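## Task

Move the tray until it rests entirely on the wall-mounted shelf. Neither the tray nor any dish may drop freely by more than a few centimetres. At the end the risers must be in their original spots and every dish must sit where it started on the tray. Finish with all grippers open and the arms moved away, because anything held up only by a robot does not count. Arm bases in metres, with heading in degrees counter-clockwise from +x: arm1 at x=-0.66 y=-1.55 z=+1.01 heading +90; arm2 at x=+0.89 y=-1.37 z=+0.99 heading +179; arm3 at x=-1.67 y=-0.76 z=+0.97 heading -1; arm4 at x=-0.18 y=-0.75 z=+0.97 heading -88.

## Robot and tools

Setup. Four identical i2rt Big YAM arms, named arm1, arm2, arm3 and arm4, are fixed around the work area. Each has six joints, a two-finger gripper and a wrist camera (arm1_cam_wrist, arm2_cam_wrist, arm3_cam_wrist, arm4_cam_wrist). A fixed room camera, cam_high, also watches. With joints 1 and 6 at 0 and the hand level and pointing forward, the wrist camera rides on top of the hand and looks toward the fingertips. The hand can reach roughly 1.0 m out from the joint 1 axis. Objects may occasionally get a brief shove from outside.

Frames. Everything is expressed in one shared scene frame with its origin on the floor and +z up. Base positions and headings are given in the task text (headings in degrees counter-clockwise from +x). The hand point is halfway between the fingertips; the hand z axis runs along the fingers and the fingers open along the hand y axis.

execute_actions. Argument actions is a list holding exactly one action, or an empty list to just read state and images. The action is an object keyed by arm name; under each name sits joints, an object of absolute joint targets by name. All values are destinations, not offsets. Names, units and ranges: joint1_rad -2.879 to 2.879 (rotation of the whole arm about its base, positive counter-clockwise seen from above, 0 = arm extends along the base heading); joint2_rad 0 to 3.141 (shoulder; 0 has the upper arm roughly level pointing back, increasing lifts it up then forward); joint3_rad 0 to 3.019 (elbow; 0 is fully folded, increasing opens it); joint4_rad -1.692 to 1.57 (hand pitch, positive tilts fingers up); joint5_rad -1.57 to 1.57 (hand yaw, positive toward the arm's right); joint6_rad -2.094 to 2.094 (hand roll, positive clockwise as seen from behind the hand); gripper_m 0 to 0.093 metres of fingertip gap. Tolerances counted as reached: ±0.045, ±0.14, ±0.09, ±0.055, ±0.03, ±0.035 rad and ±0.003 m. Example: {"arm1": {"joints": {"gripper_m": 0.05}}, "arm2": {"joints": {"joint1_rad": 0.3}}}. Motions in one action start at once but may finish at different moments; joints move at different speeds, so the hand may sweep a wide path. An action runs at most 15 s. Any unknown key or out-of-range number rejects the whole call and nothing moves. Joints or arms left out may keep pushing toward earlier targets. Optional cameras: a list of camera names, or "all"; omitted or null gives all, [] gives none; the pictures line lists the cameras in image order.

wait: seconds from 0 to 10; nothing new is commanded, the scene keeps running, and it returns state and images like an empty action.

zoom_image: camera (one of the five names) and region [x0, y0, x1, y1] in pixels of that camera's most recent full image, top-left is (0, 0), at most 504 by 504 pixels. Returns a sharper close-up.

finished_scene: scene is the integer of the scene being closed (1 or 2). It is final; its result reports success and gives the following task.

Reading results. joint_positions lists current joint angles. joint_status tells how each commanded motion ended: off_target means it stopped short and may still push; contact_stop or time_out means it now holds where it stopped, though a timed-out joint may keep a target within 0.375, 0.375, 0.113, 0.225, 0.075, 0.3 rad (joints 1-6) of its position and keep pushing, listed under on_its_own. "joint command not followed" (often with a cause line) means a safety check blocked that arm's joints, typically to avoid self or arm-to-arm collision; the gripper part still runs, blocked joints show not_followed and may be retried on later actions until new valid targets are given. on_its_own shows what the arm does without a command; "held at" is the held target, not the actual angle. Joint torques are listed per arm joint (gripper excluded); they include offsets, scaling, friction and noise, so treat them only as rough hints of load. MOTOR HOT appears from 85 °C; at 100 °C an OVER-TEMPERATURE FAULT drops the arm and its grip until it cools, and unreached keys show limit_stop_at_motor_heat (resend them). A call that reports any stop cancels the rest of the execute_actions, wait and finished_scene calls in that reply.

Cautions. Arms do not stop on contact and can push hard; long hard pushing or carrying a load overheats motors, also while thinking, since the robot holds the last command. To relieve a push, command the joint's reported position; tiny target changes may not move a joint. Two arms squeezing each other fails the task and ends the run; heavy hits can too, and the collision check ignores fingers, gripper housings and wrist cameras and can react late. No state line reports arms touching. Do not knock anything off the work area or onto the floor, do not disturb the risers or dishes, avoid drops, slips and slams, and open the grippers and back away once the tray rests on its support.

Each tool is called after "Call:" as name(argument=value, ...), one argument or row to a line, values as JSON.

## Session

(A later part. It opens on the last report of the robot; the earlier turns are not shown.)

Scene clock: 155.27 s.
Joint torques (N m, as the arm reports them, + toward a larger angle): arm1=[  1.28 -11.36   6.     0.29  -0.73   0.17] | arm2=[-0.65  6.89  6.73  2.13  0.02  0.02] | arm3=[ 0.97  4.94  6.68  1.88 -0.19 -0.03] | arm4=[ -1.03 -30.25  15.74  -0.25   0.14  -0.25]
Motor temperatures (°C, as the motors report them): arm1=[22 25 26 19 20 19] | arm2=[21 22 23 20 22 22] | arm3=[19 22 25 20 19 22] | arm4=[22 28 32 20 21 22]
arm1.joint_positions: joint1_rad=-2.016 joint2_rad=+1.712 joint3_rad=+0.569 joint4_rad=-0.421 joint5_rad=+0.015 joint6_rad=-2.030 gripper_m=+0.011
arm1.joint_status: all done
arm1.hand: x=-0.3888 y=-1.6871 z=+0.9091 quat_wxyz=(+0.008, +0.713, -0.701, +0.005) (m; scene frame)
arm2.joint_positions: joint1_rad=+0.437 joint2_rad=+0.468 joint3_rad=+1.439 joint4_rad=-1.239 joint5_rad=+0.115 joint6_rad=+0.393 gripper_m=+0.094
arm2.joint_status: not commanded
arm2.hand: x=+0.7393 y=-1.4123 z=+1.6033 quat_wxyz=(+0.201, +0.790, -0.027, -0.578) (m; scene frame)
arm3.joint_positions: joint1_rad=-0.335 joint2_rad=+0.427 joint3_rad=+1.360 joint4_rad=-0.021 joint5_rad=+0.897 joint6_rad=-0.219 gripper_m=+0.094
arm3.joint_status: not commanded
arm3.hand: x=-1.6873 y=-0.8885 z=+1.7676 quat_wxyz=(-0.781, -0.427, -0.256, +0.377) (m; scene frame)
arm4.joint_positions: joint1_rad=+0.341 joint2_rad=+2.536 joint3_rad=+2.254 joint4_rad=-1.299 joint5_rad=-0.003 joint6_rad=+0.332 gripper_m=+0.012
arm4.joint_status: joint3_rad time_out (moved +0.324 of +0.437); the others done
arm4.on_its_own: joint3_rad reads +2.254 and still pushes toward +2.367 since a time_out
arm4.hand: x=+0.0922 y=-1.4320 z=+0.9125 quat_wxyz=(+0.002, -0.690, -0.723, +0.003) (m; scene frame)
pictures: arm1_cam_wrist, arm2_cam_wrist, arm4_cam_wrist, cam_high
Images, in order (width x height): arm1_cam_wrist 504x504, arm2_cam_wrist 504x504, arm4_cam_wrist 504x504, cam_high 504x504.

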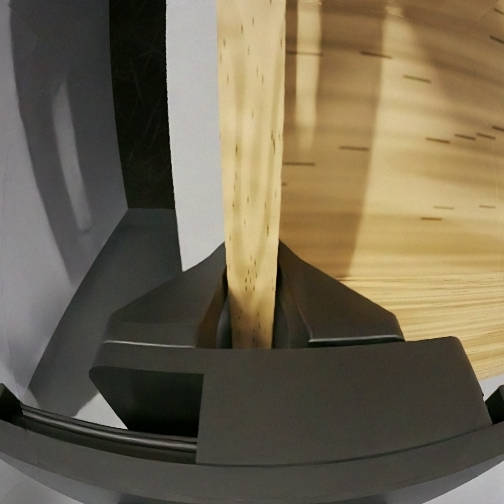

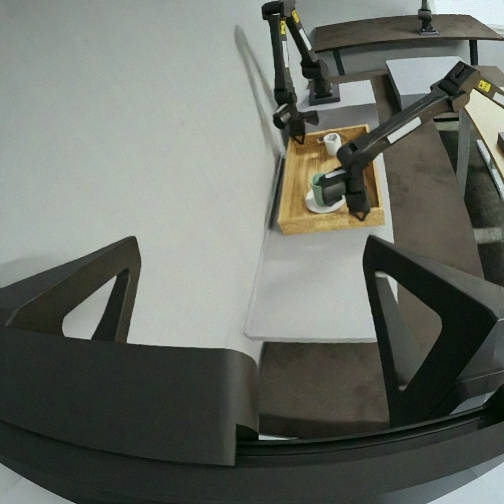

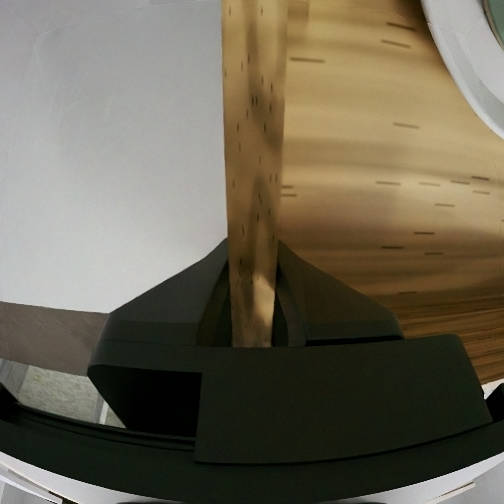

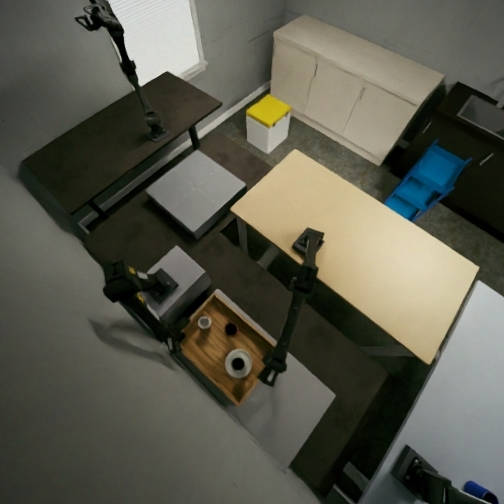

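Call:
execute_actions(
  actions=[
    {"arm1": {"joints": {"joint2_rad": 1.775, "joint3_rad": 0.602, "joint4_rad": -0.319}}, "arm4": {"joints": {"joint2_rad": 2.462, "joint4_rad": -1.247}}},
  ],
  cameras=["arm1_cam_wrist", "arm2_cam_wrist", "arm4_cam_wrist"],
)

Scene clock: 160.90 s.
Joint torques (N m, as the arm reports them, + toward a larger angle): arm1=[  1.39 -11.72   4.87   0.31  -0.55   0.15] | arm2=[-0.64  7.16  6.94  1.99  0.04 -0.01] | arm3=[ 0.55  5.02  6.71  1.96 -0.19 -0.06] | arm4=[ -1.17 -29.47  15.6    0.7    0.47  -0.3 ]
Motor temperatures (°C, as the motors report them): arm1=[22 25 26 19 20 19] | arm2=[21 22 23 20 22 22] | arm3=[19 22 25 20 19 22] | arm4=[22 30 34 20 21 22]
arm1.joint_positions: joint1_rad=-2.016 joint2_rad=+1.804 joint3_rad=+0.571 joint4_rad=-0.321 joint5_rad=+0.011 joint6_rad=-2.027 gripper_m=+0.011
arm1.joint_status: all done
arm1.hand: x=-0.3851 y=-1.6882 z=+0.8837 quat_wxyz=(+0.004, +0.712, -0.703, +0.009) (m; scene frame)
arm2.joint_positions: joint1_rad=+0.437 joint2_rad=+0.468 joint3_rad=+1.439 joint4_rad=-1.239 joint5_rad=+0.115 joint6_rad=+0.393 gripper_m=+0.094
arm2.joint_status: not commanded
arm2.hand: x=+0.7393 y=-1.4123 z=+1.6033 quat_wxyz=(+0.201, +0.790, -0.027, -0.578) (m; scene frame)
arm3.joint_positions: joint1_rad=-0.335 joint2_rad=+0.427 joint3_rad=+1.360 joint4_rad=-0.021 joint5_rad=+0.897 joint6_rad=-0.219 gripper_m=+0.094
arm3.joint_status: not commanded
arm3.hand: x=-1.6873 y=-0.8885 z=+1.7676 quat_wxyz=(-0.781, -0.427, -0.256, +0.377) (m; scene frame)
arm4.joint_positions: joint1_rad=+0.344 joint2_rad=+2.561 joint3_rad=+2.255 joint4_rad=-1.261 joint5_rad=-0.011 joint6_rad=+0.337 gripper_m=+0.012
arm4.joint_status: all done
arm4.on_its_own: joint3_rad reads +2.255 and still pushes toward +2.367 since a time_out
arm4.hand: x=+0.0972 y=-1.4354 z=+0.8950 quat_wxyz=(-0.006, -0.691, -0.723, +0.002) (m; scene frame)
pictures: arm1_cam_wrist, arm2_cam_wrist, arm4_cam_wrist
Images, in order (width x height): arm1_cam_wrist 504x504, arm2_cam_wrist 504x504, arm4_cam_wrist 504x504.

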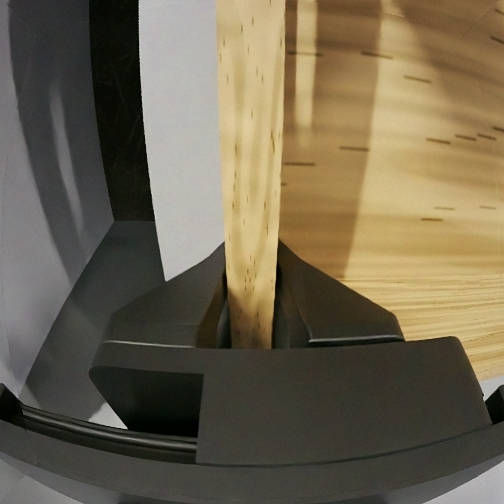

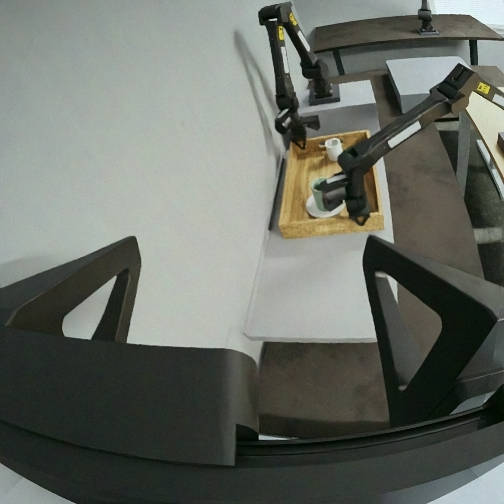

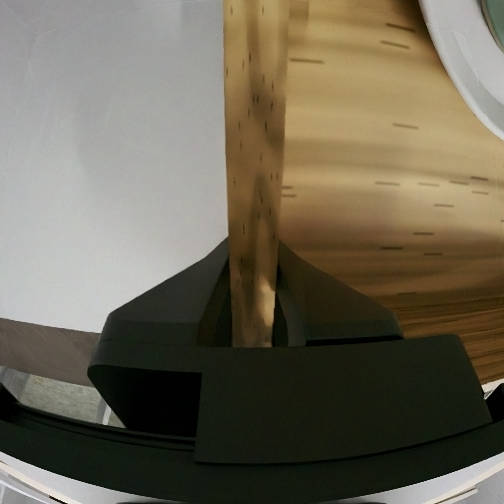

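Call:
execute_actions(
  actions=[
    {"arm1": {"joints": {"joint2_rad": 1.822, "joint4_rad": -0.276}}, "arm4": {"joints": {"joint2_rad": 2.497, "joint4_rad": -1.227}}},
  ],
  cameras=["arm2_cam_wrist"],
)

Scene clock: 162.97 s.
Joint torques (N m, as the arm reports them, + toward a larger angle): arm1=[ 1.28 -8.63  4.83  1.61 -0.58  0.14] | arm2=[-0.4   7.    6.85  2.14  0.04  0.02] | arm3=[ 0.57  5.    6.62  1.89 -0.19 -0.04] | arm4=[ -1.21 -27.09  15.61   1.43   0.49  -0.32]
Motor temperatures (°C, as the motors report them): arm1=[22 25 26 19 20 19] | arm2=[21 22 23 20 22 22] | arm3=[19 22 25 20 19 22] | arm4=[22 30 34 20 21 22]
arm1.joint_positions: joint1_rad=-2.016 joint2_rad=+1.809 joint3_rad=+0.571 joint4_rad=-0.310 joint5_rad=+0.011 joint6_rad=-2.027 gripper_m=+0.011
arm1.joint_status: all done
arm1.hand: x=-0.3840 y=-1.6888 z=+0.8823 quat_wxyz=(+0.004, +0.712, -0.703, +0.011) (m; scene frame)
arm2.joint_positions: joint1_rad=+0.437 joint2_rad=+0.468 joint3_rad=+1.439 joint4_rad=-1.239 joint5_rad=+0.115 joint6_rad=+0.393 gripper_m=+0.094
arm2.joint_status: not commanded
arm2.hand: x=+0.7393 y=-1.4123 z=+1.6033 quat_wxyz=(+0.201, +0.790, -0.027, -0.578) (m; scene frame)
arm3.joint_positions: joint1_rad=-0.335 joint2_rad=+0.427 joint3_rad=+1.360 joint4_rad=-0.021 joint5_rad=+0.897 joint6_rad=-0.219 gripper_m=+0.094
arm3.joint_status: not commanded
arm3.hand: x=-1.6873 y=-0.8885 z=+1.7676 quat_wxyz=(-0.781, -0.427, -0.256, +0.377) (m; scene frame)
arm4.joint_positions: joint1_rad=+0.344 joint2_rad=+2.562 joint3_rad=+2.255 joint4_rad=-1.258 joint5_rad=-0.012 joint6_rad=+0.337 gripper_m=+0.012
arm4.joint_status: all done
arm4.on_its_own: joint3_rad reads +2.255 and still pushes toward +2.367 since a time_out
arm4.hand: x=+0.0974 y=-1.4356 z=+0.8939 quat_wxyz=(-0.007, -0.691, -0.723, +0.002) (m; scene frame)
pictures: arm2_cam_wrist
Images, in order (width x height): arm2_cam_wrist 504x504.

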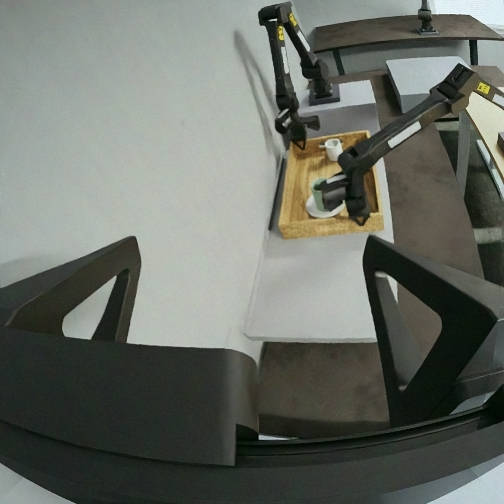

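Call:
execute_actions(
  actions=[
    {"arm1": {"joints": {"joint2_rad": 1.8, "joint3_rad": 0.578, "joint4_rad": -0.312, "joint6_rad": -2.027, "gripper_m": 0.05}}, "arm4": {"joints": {"joint1_rad": 0.344, "joint2_rad": 2.535, "joint3_rad": 2.285, "joint4_rad": -1.258, "joint6_rad": 0.337, "gripper_m": 0.05}}},
  ],
  cameras=["arm1_cam_wrist", "arm2_cam_wrist", "arm4_cam_wrist"],
)

Scene clock: 164.77 s.
Joint torques (N m, as the arm reports them, + toward a larger angle): arm1=[  1.3  -10.04   3.13   0.16  -0.24   0.03] | arm2=[-0.09  6.54  6.84  2.06  0.05  0.  ] | arm3=[ 0.22  5.04  6.72  1.85 -0.2  -0.05] | arm4=[ -0.62 -23.43   8.62   0.18   0.19  -0.05]
Motor temperatures (°C, as the motors report them): arm1=[22 25 25 19 20 19] | arm2=[21 22 23 20 22 22] | arm3=[19 22 25 20 19 22] | arm4=[22 30 34 20 21 22]
arm1.joint_positions: joint1_rad=-2.016 joint2_rad=+1.806 joint3_rad=+0.571 joint4_rad=-0.310 joint5_rad=+0.003 joint6_rad=-2.027 gripper_m=+0.050
arm1.joint_status: all done
arm1.hand: x=-0.3823 y=-1.6880 z=+0.8834 quat_wxyz=(-0.001, +0.712, -0.703, +0.012) (m; scene frame)
arm2.joint_positions: joint1_rad=+0.437 joint2_rad=+0.468 joint3_rad=+1.439 joint4_rad=-1.239 joint5_rad=+0.115 joint6_rad=+0.393 gripper_m=+0.094
arm2.joint_status: not commanded
arm2.hand: x=+0.7393 y=-1.4123 z=+1.6033 quat_wxyz=(+0.201, +0.790, -0.027, -0.578) (m; scene frame)
arm3.joint_positions: joint1_rad=-0.335 joint2_rad=+0.427 joint3_rad=+1.360 joint4_rad=-0.021 joint5_rad=+0.897 joint6_rad=-0.219 gripper_m=+0.094
arm3.joint_status: not commanded
arm3.hand: x=-1.6873 y=-0.8885 z=+1.7676 quat_wxyz=(-0.781, -0.427, -0.256, +0.377) (m; scene frame)
arm4.joint_positions: joint1_rad=+0.345 joint2_rad=+2.549 joint3_rad=+2.268 joint4_rad=-1.258 joint5_rad=-0.004 joint6_rad=+0.338 gripper_m=+0.050
arm4.joint_status: all done
arm4.hand: x=+0.0993 y=-1.4425 z=+0.9082 quat_wxyz=(-0.017, -0.691, -0.722, +0.011) (m; scene frame)
pictures: arm1_cam_wrist, arm2_cam_wrist, arm4_cam_wrist
Images, in order (width x height): arm1_cam_wrist 504x504, arm2_cam_wrist 504x504, arm4_cam_wrist 504x504.

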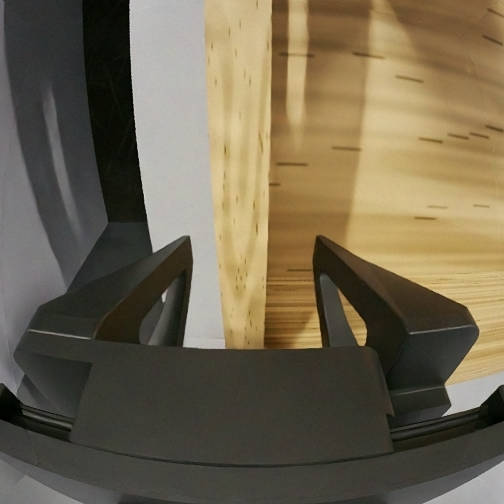

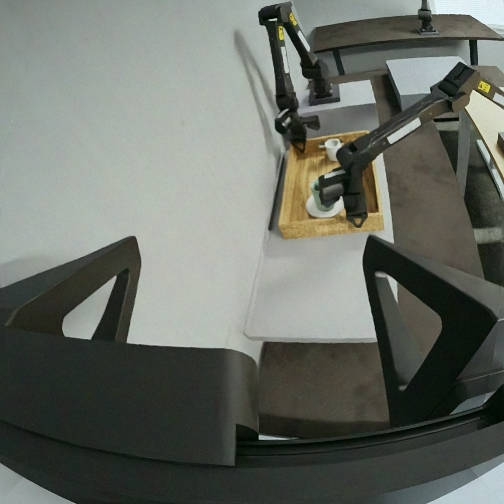

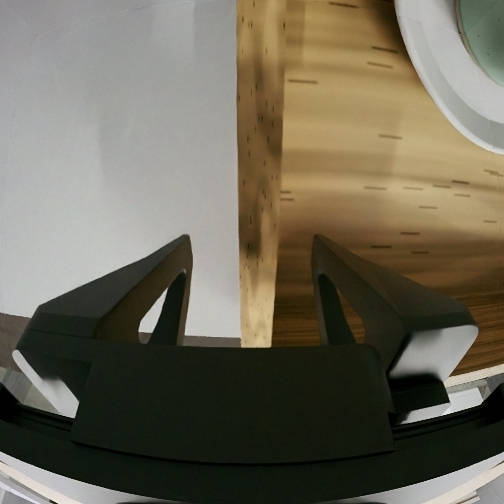

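Call:
execute_actions(
  actions=[
    {"arm1": {"joints": {"joint2_rad": 1.39, "joint3_rad": 0.67, "joint4_rad": -0.85, "gripper_m": 0.08}}, "arm4": {"joints": {"joint2_rad": 2.25, "joint4_rad": -1.56, "gripper_m": 0.08}}},
  ],
)

Scene clock: 168.27 s.
Joint torques (N m, as the arm reports them, + toward a larger angle): arm1=[ 1.22 -6.44  7.25 -0.31 -0.22  0.03] | arm2=[-0.44  6.61  6.82  2.15  0.03  0.01] | arm3=[ 0.75  4.97  6.74  1.9  -0.2  -0.06] | arm4=[ -0.2  -20.72   8.36  -0.22   0.19  -0.05]
Motor temperatures (°C, as the motors report them): arm1=[22 25 25 19 20 19] | arm2=[21 22 23 20 22 22] | arm3=[19 22 26 20 19 22] | arm4=[22 30 33 20 21 22]
arm1.joint_positions: joint1_rad=-2.016 joint2_rad=+1.376 joint3_rad=+0.652 joint4_rad=-0.838 joint5_rad=+0.002 joint6_rad=-2.027 gripper_m=+0.080
arm1.joint_status: all done
arm1.hand: x=-0.3865 y=-1.6854 z=+1.0229 quat_wxyz=(+0.002, +0.711, -0.703, +0.003) (m; scene frame)
arm2.joint_positions: joint1_rad=+0.437 joint2_rad=+0.468 joint3_rad=+1.439 joint4_rad=-1.239 joint5_rad=+0.115 joint6_rad=+0.393 gripper_m=+0.094
arm2.joint_status: not commanded
arm2.hand: x=+0.7393 y=-1.4123 z=+1.6033 quat_wxyz=(+0.201, +0.790, -0.027, -0.578) (m; scene frame)
arm3.joint_positions: joint1_rad=-0.335 joint2_rad=+0.427 joint3_rad=+1.360 joint4_rad=-0.021 joint5_rad=+0.897 joint6_rad=-0.219 gripper_m=+0.094
arm3.joint_status: not commanded
arm3.hand: x=-1.6873 y=-0.8885 z=+1.7676 quat_wxyz=(-0.781, -0.427, -0.256, +0.377) (m; scene frame)
arm4.joint_positions: joint1_rad=+0.345 joint2_rad=+2.251 joint3_rad=+2.275 joint4_rad=-1.551 joint5_rad=-0.004 joint6_rad=+0.338 gripper_m=+0.080
arm4.joint_status: all done
arm4.hand: x=+0.0844 y=-1.4000 z=+1.1198 quat_wxyz=(-0.023, -0.691, -0.722, +0.013) (m; scene frame)
pictures: arm1_cam_wrist, arm2_cam_wrist, arm3_cam_wrist, arm4_cam_wrist, cam_high
Images, in order (width x height): arm1_cam_wrist 504x504, arm2_cam_wrist 504x504, arm3_cam_wrist 504x504, arm4_cam_wrist 504x504, cam_high 504x504.

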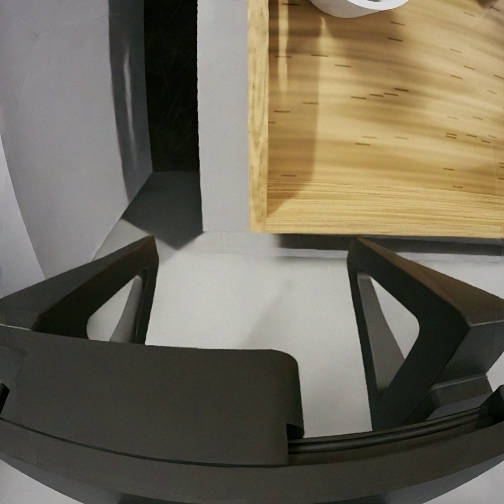

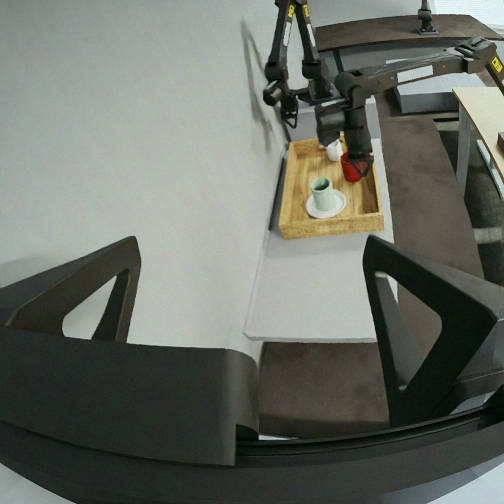

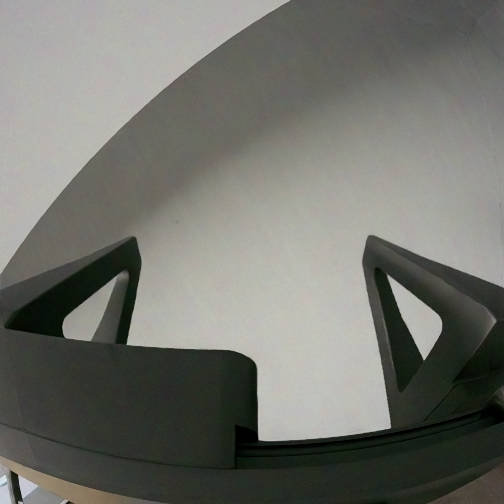

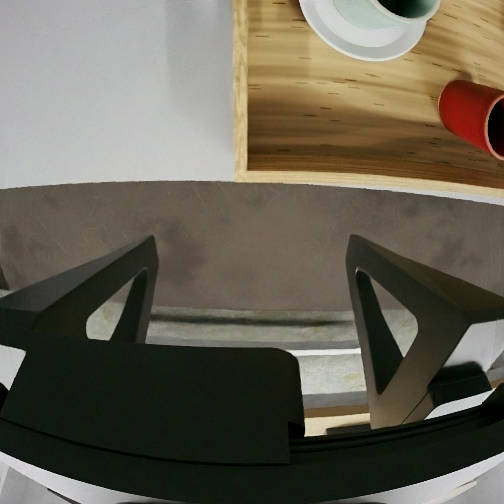

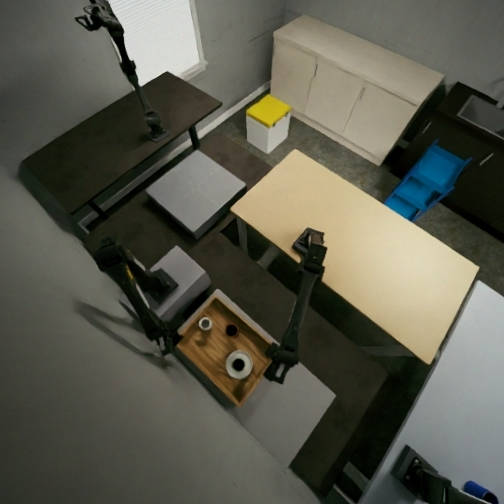

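Call:
execute_actions(
  actions=[
    {"arm1": {"joints": {"joint1_rad": -1.8, "joint2_rad": 1.184, "joint3_rad": 0.871, "joint4_rad": -1.254}}, "arm4": {"joints": {"joint2_rad": 1.95, "joint3_rad": 1.95}}},
  ],
  cameras=["arm2_cam_wrist", "cam_high"],
)

Scene clock: 171.07 s.
Joint torques (N m, as the arm reports them, + toward a larger angle): arm1=[ 1.23 -5.39  8.39 -0.32 -0.11  0.03] | arm2=[-0.88  7.04  6.83  1.94  0.02  0.  ] | arm3=[ 0.67  4.96  6.68  1.91 -0.19 -0.05] | arm4=[ -0.23 -16.19   7.68  -0.11   0.18  -0.05]
Motor temperatures (°C, as the motors report them): arm1=[22 25 26 19 20 19] | arm2=[21 22 23 20 22 22] | arm3=[19 22 26 20 19 22] | arm4=[22 29 32 20 21 22]
arm1.joint_positions: joint1_rad=-1.801 joint2_rad=+1.173 joint3_rad=+0.862 joint4_rad=-1.242 joint5_rad=+0.000 joint6_rad=-2.027 gripper_m=+0.080
arm1.joint_status: all done
arm1.hand: x=-0.3619 y=-1.6241 z=+1.1499 quat_wxyz=(-0.002, +0.783, -0.622, +0.007) (m; scene frame)
arm2.joint_positions: joint1_rad=+0.437 joint2_rad=+0.468 joint3_rad=+1.439 joint4_rad=-1.239 joint5_rad=+0.115 joint6_rad=+0.393 gripper_m=+0.094
arm2.joint_status: not commanded
arm2.hand: x=+0.7393 y=-1.4123 z=+1.6033 quat_wxyz=(+0.201, +0.790, -0.027, -0.578) (m; scene frame)
arm3.joint_positions: joint1_rad=-0.335 joint2_rad=+0.427 joint3_rad=+1.360 joint4_rad=-0.021 joint5_rad=+0.897 joint6_rad=-0.219 gripper_m=+0.094
arm3.joint_status: not commanded
arm3.hand: x=-1.6873 y=-0.8885 z=+1.7676 quat_wxyz=(-0.781, -0.427, -0.256, +0.377) (m; scene frame)
arm4.joint_positions: joint1_rad=+0.345 joint2_rad=+1.937 joint3_rad=+1.948 joint4_rad=-1.554 joint5_rad=-0.004 joint6_rad=+0.338 gripper_m=+0.080
arm4.joint_status: all done
arm4.hand: x=+0.0491 y=-1.3103 z=+1.1910 quat_wxyz=(-0.015, -0.691, -0.722, +0.010) (m; scene frame)
pictures: arm2_cam_wrist, cam_high
Images, in order (width x height): arm2_cam_wrist 504x504, cam_high 504x504.

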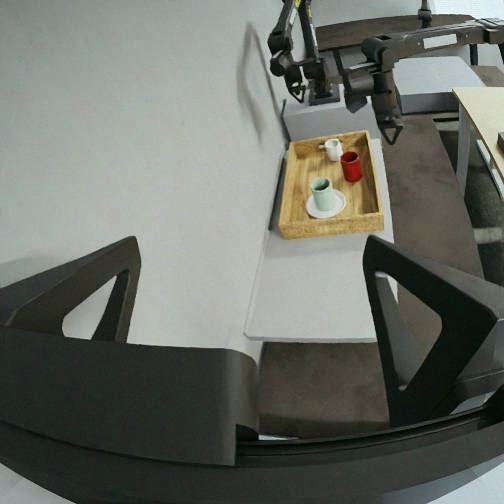

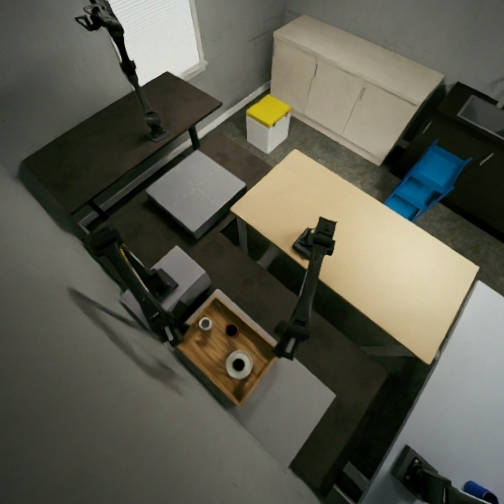

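Call:
execute_actions(
  actions=[],
)

Scene clock: 175.03 s.
Joint torques (N m, as the arm reports them, + toward a larger angle): arm1=[ 1.15 -5.64  8.29 -0.29 -0.12  0.03] | arm2=[-0.59  7.46  6.68  2.15  0.04  0.02] | arm3=[ 0.59  5.01  6.74  1.91 -0.2  -0.05] | arm4=[ -0.21 -16.03   7.7   -0.1    0.19  -0.05]
Motor temperatures (°C, as the motors report them): arm1=[22 25 26 19 20 19] | arm2=[21 22 23 20 22 22] | arm3=[19 22 26 20 19 22] | arm4=[22 29 30 20 21 22]
arm1.joint_positions: joint1_rad=-1.801 joint2_rad=+1.173 joint3_rad=+0.862 joint4_rad=-1.242 joint5_rad=+0.000 joint6_rad=-2.027 gripper_m=+0.080
arm1.joint_status: all done
arm1.hand: x=-0.3619 y=-1.6241 z=+1.1499 quat_wxyz=(-0.002, +0.783, -0.622, +0.007) (m; scene frame)
arm2.joint_positions: joint1_rad=+0.437 joint2_rad=+0.468 joint3_rad=+1.439 joint4_rad=-1.239 joint5_rad=+0.115 joint6_rad=+0.393 gripper_m=+0.094
arm2.joint_status: not commanded
arm2.hand: x=+0.7393 y=-1.4123 z=+1.6033 quat_wxyz=(+0.201, +0.790, -0.027, -0.578) (m; scene frame)
arm3.joint_positions: joint1_rad=-0.335 joint2_rad=+0.427 joint3_rad=+1.360 joint4_rad=-0.021 joint5_rad=+0.897 joint6_rad=-0.219 gripper_m=+0.094
arm3.joint_status: not commanded
arm3.hand: x=-1.6873 y=-0.8885 z=+1.7676 quat_wxyz=(-0.781, -0.427, -0.256, +0.377) (m; scene frame)
arm4.joint_positions: joint1_rad=+0.345 joint2_rad=+1.937 joint3_rad=+1.948 joint4_rad=-1.554 joint5_rad=-0.004 joint6_rad=+0.338 gripper_m=+0.080
arm4.joint_status: all done
arm4.hand: x=+0.0491 y=-1.3103 z=+1.1910 quat_wxyz=(-0.015, -0.691, -0.722, +0.010) (m; scene frame)
pictures: arm1_cam_wrist, arm2_cam_wrist, arm3_cam_wrist, arm4_cam_wrist, cam_high
Images, in order (width x height): arm1_cam_wrist 504x504, arm2_cam_wrist 504x504, arm3_cam_wrist 504x504, arm4_cam_wrist 504x504, cam_high 504x504.

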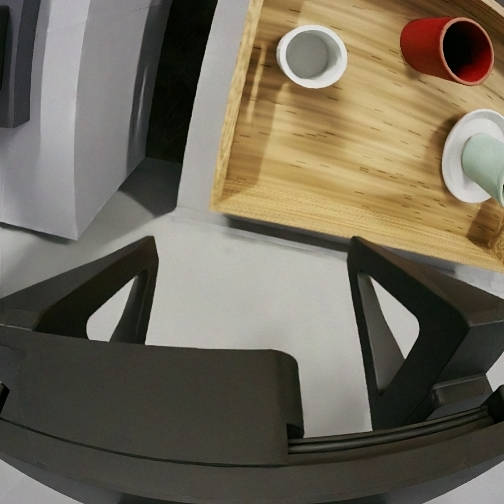

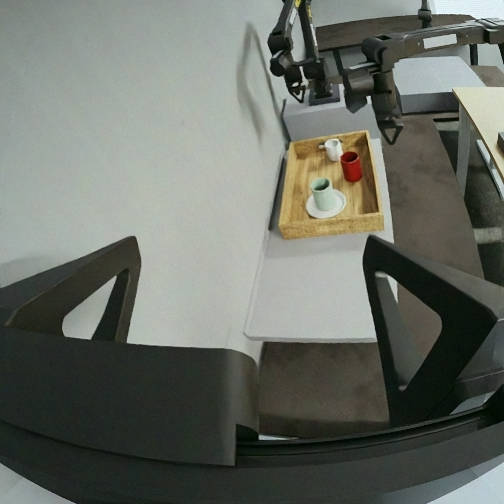

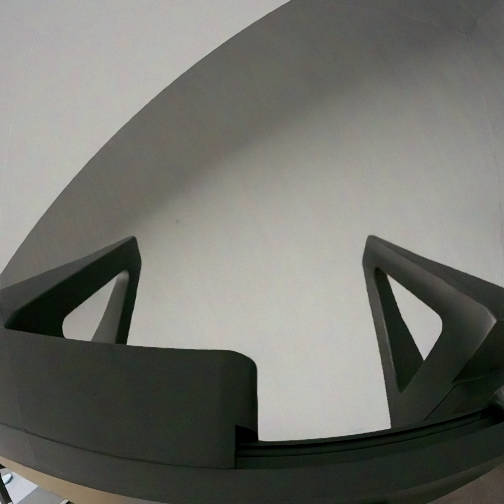

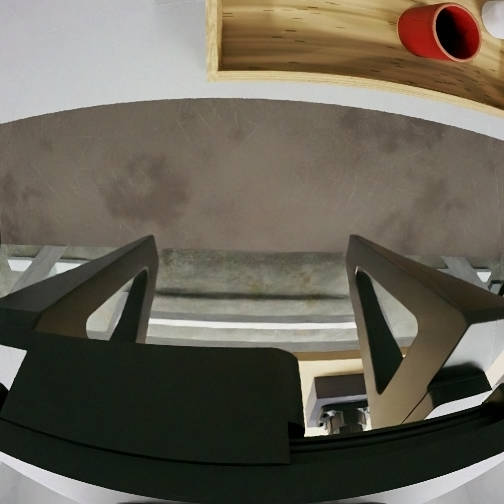

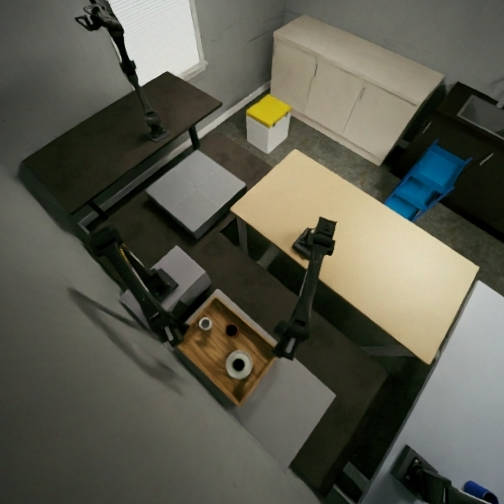

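Call:
finished_scene(
  scene=1,
)

The scene is finished: the task was done.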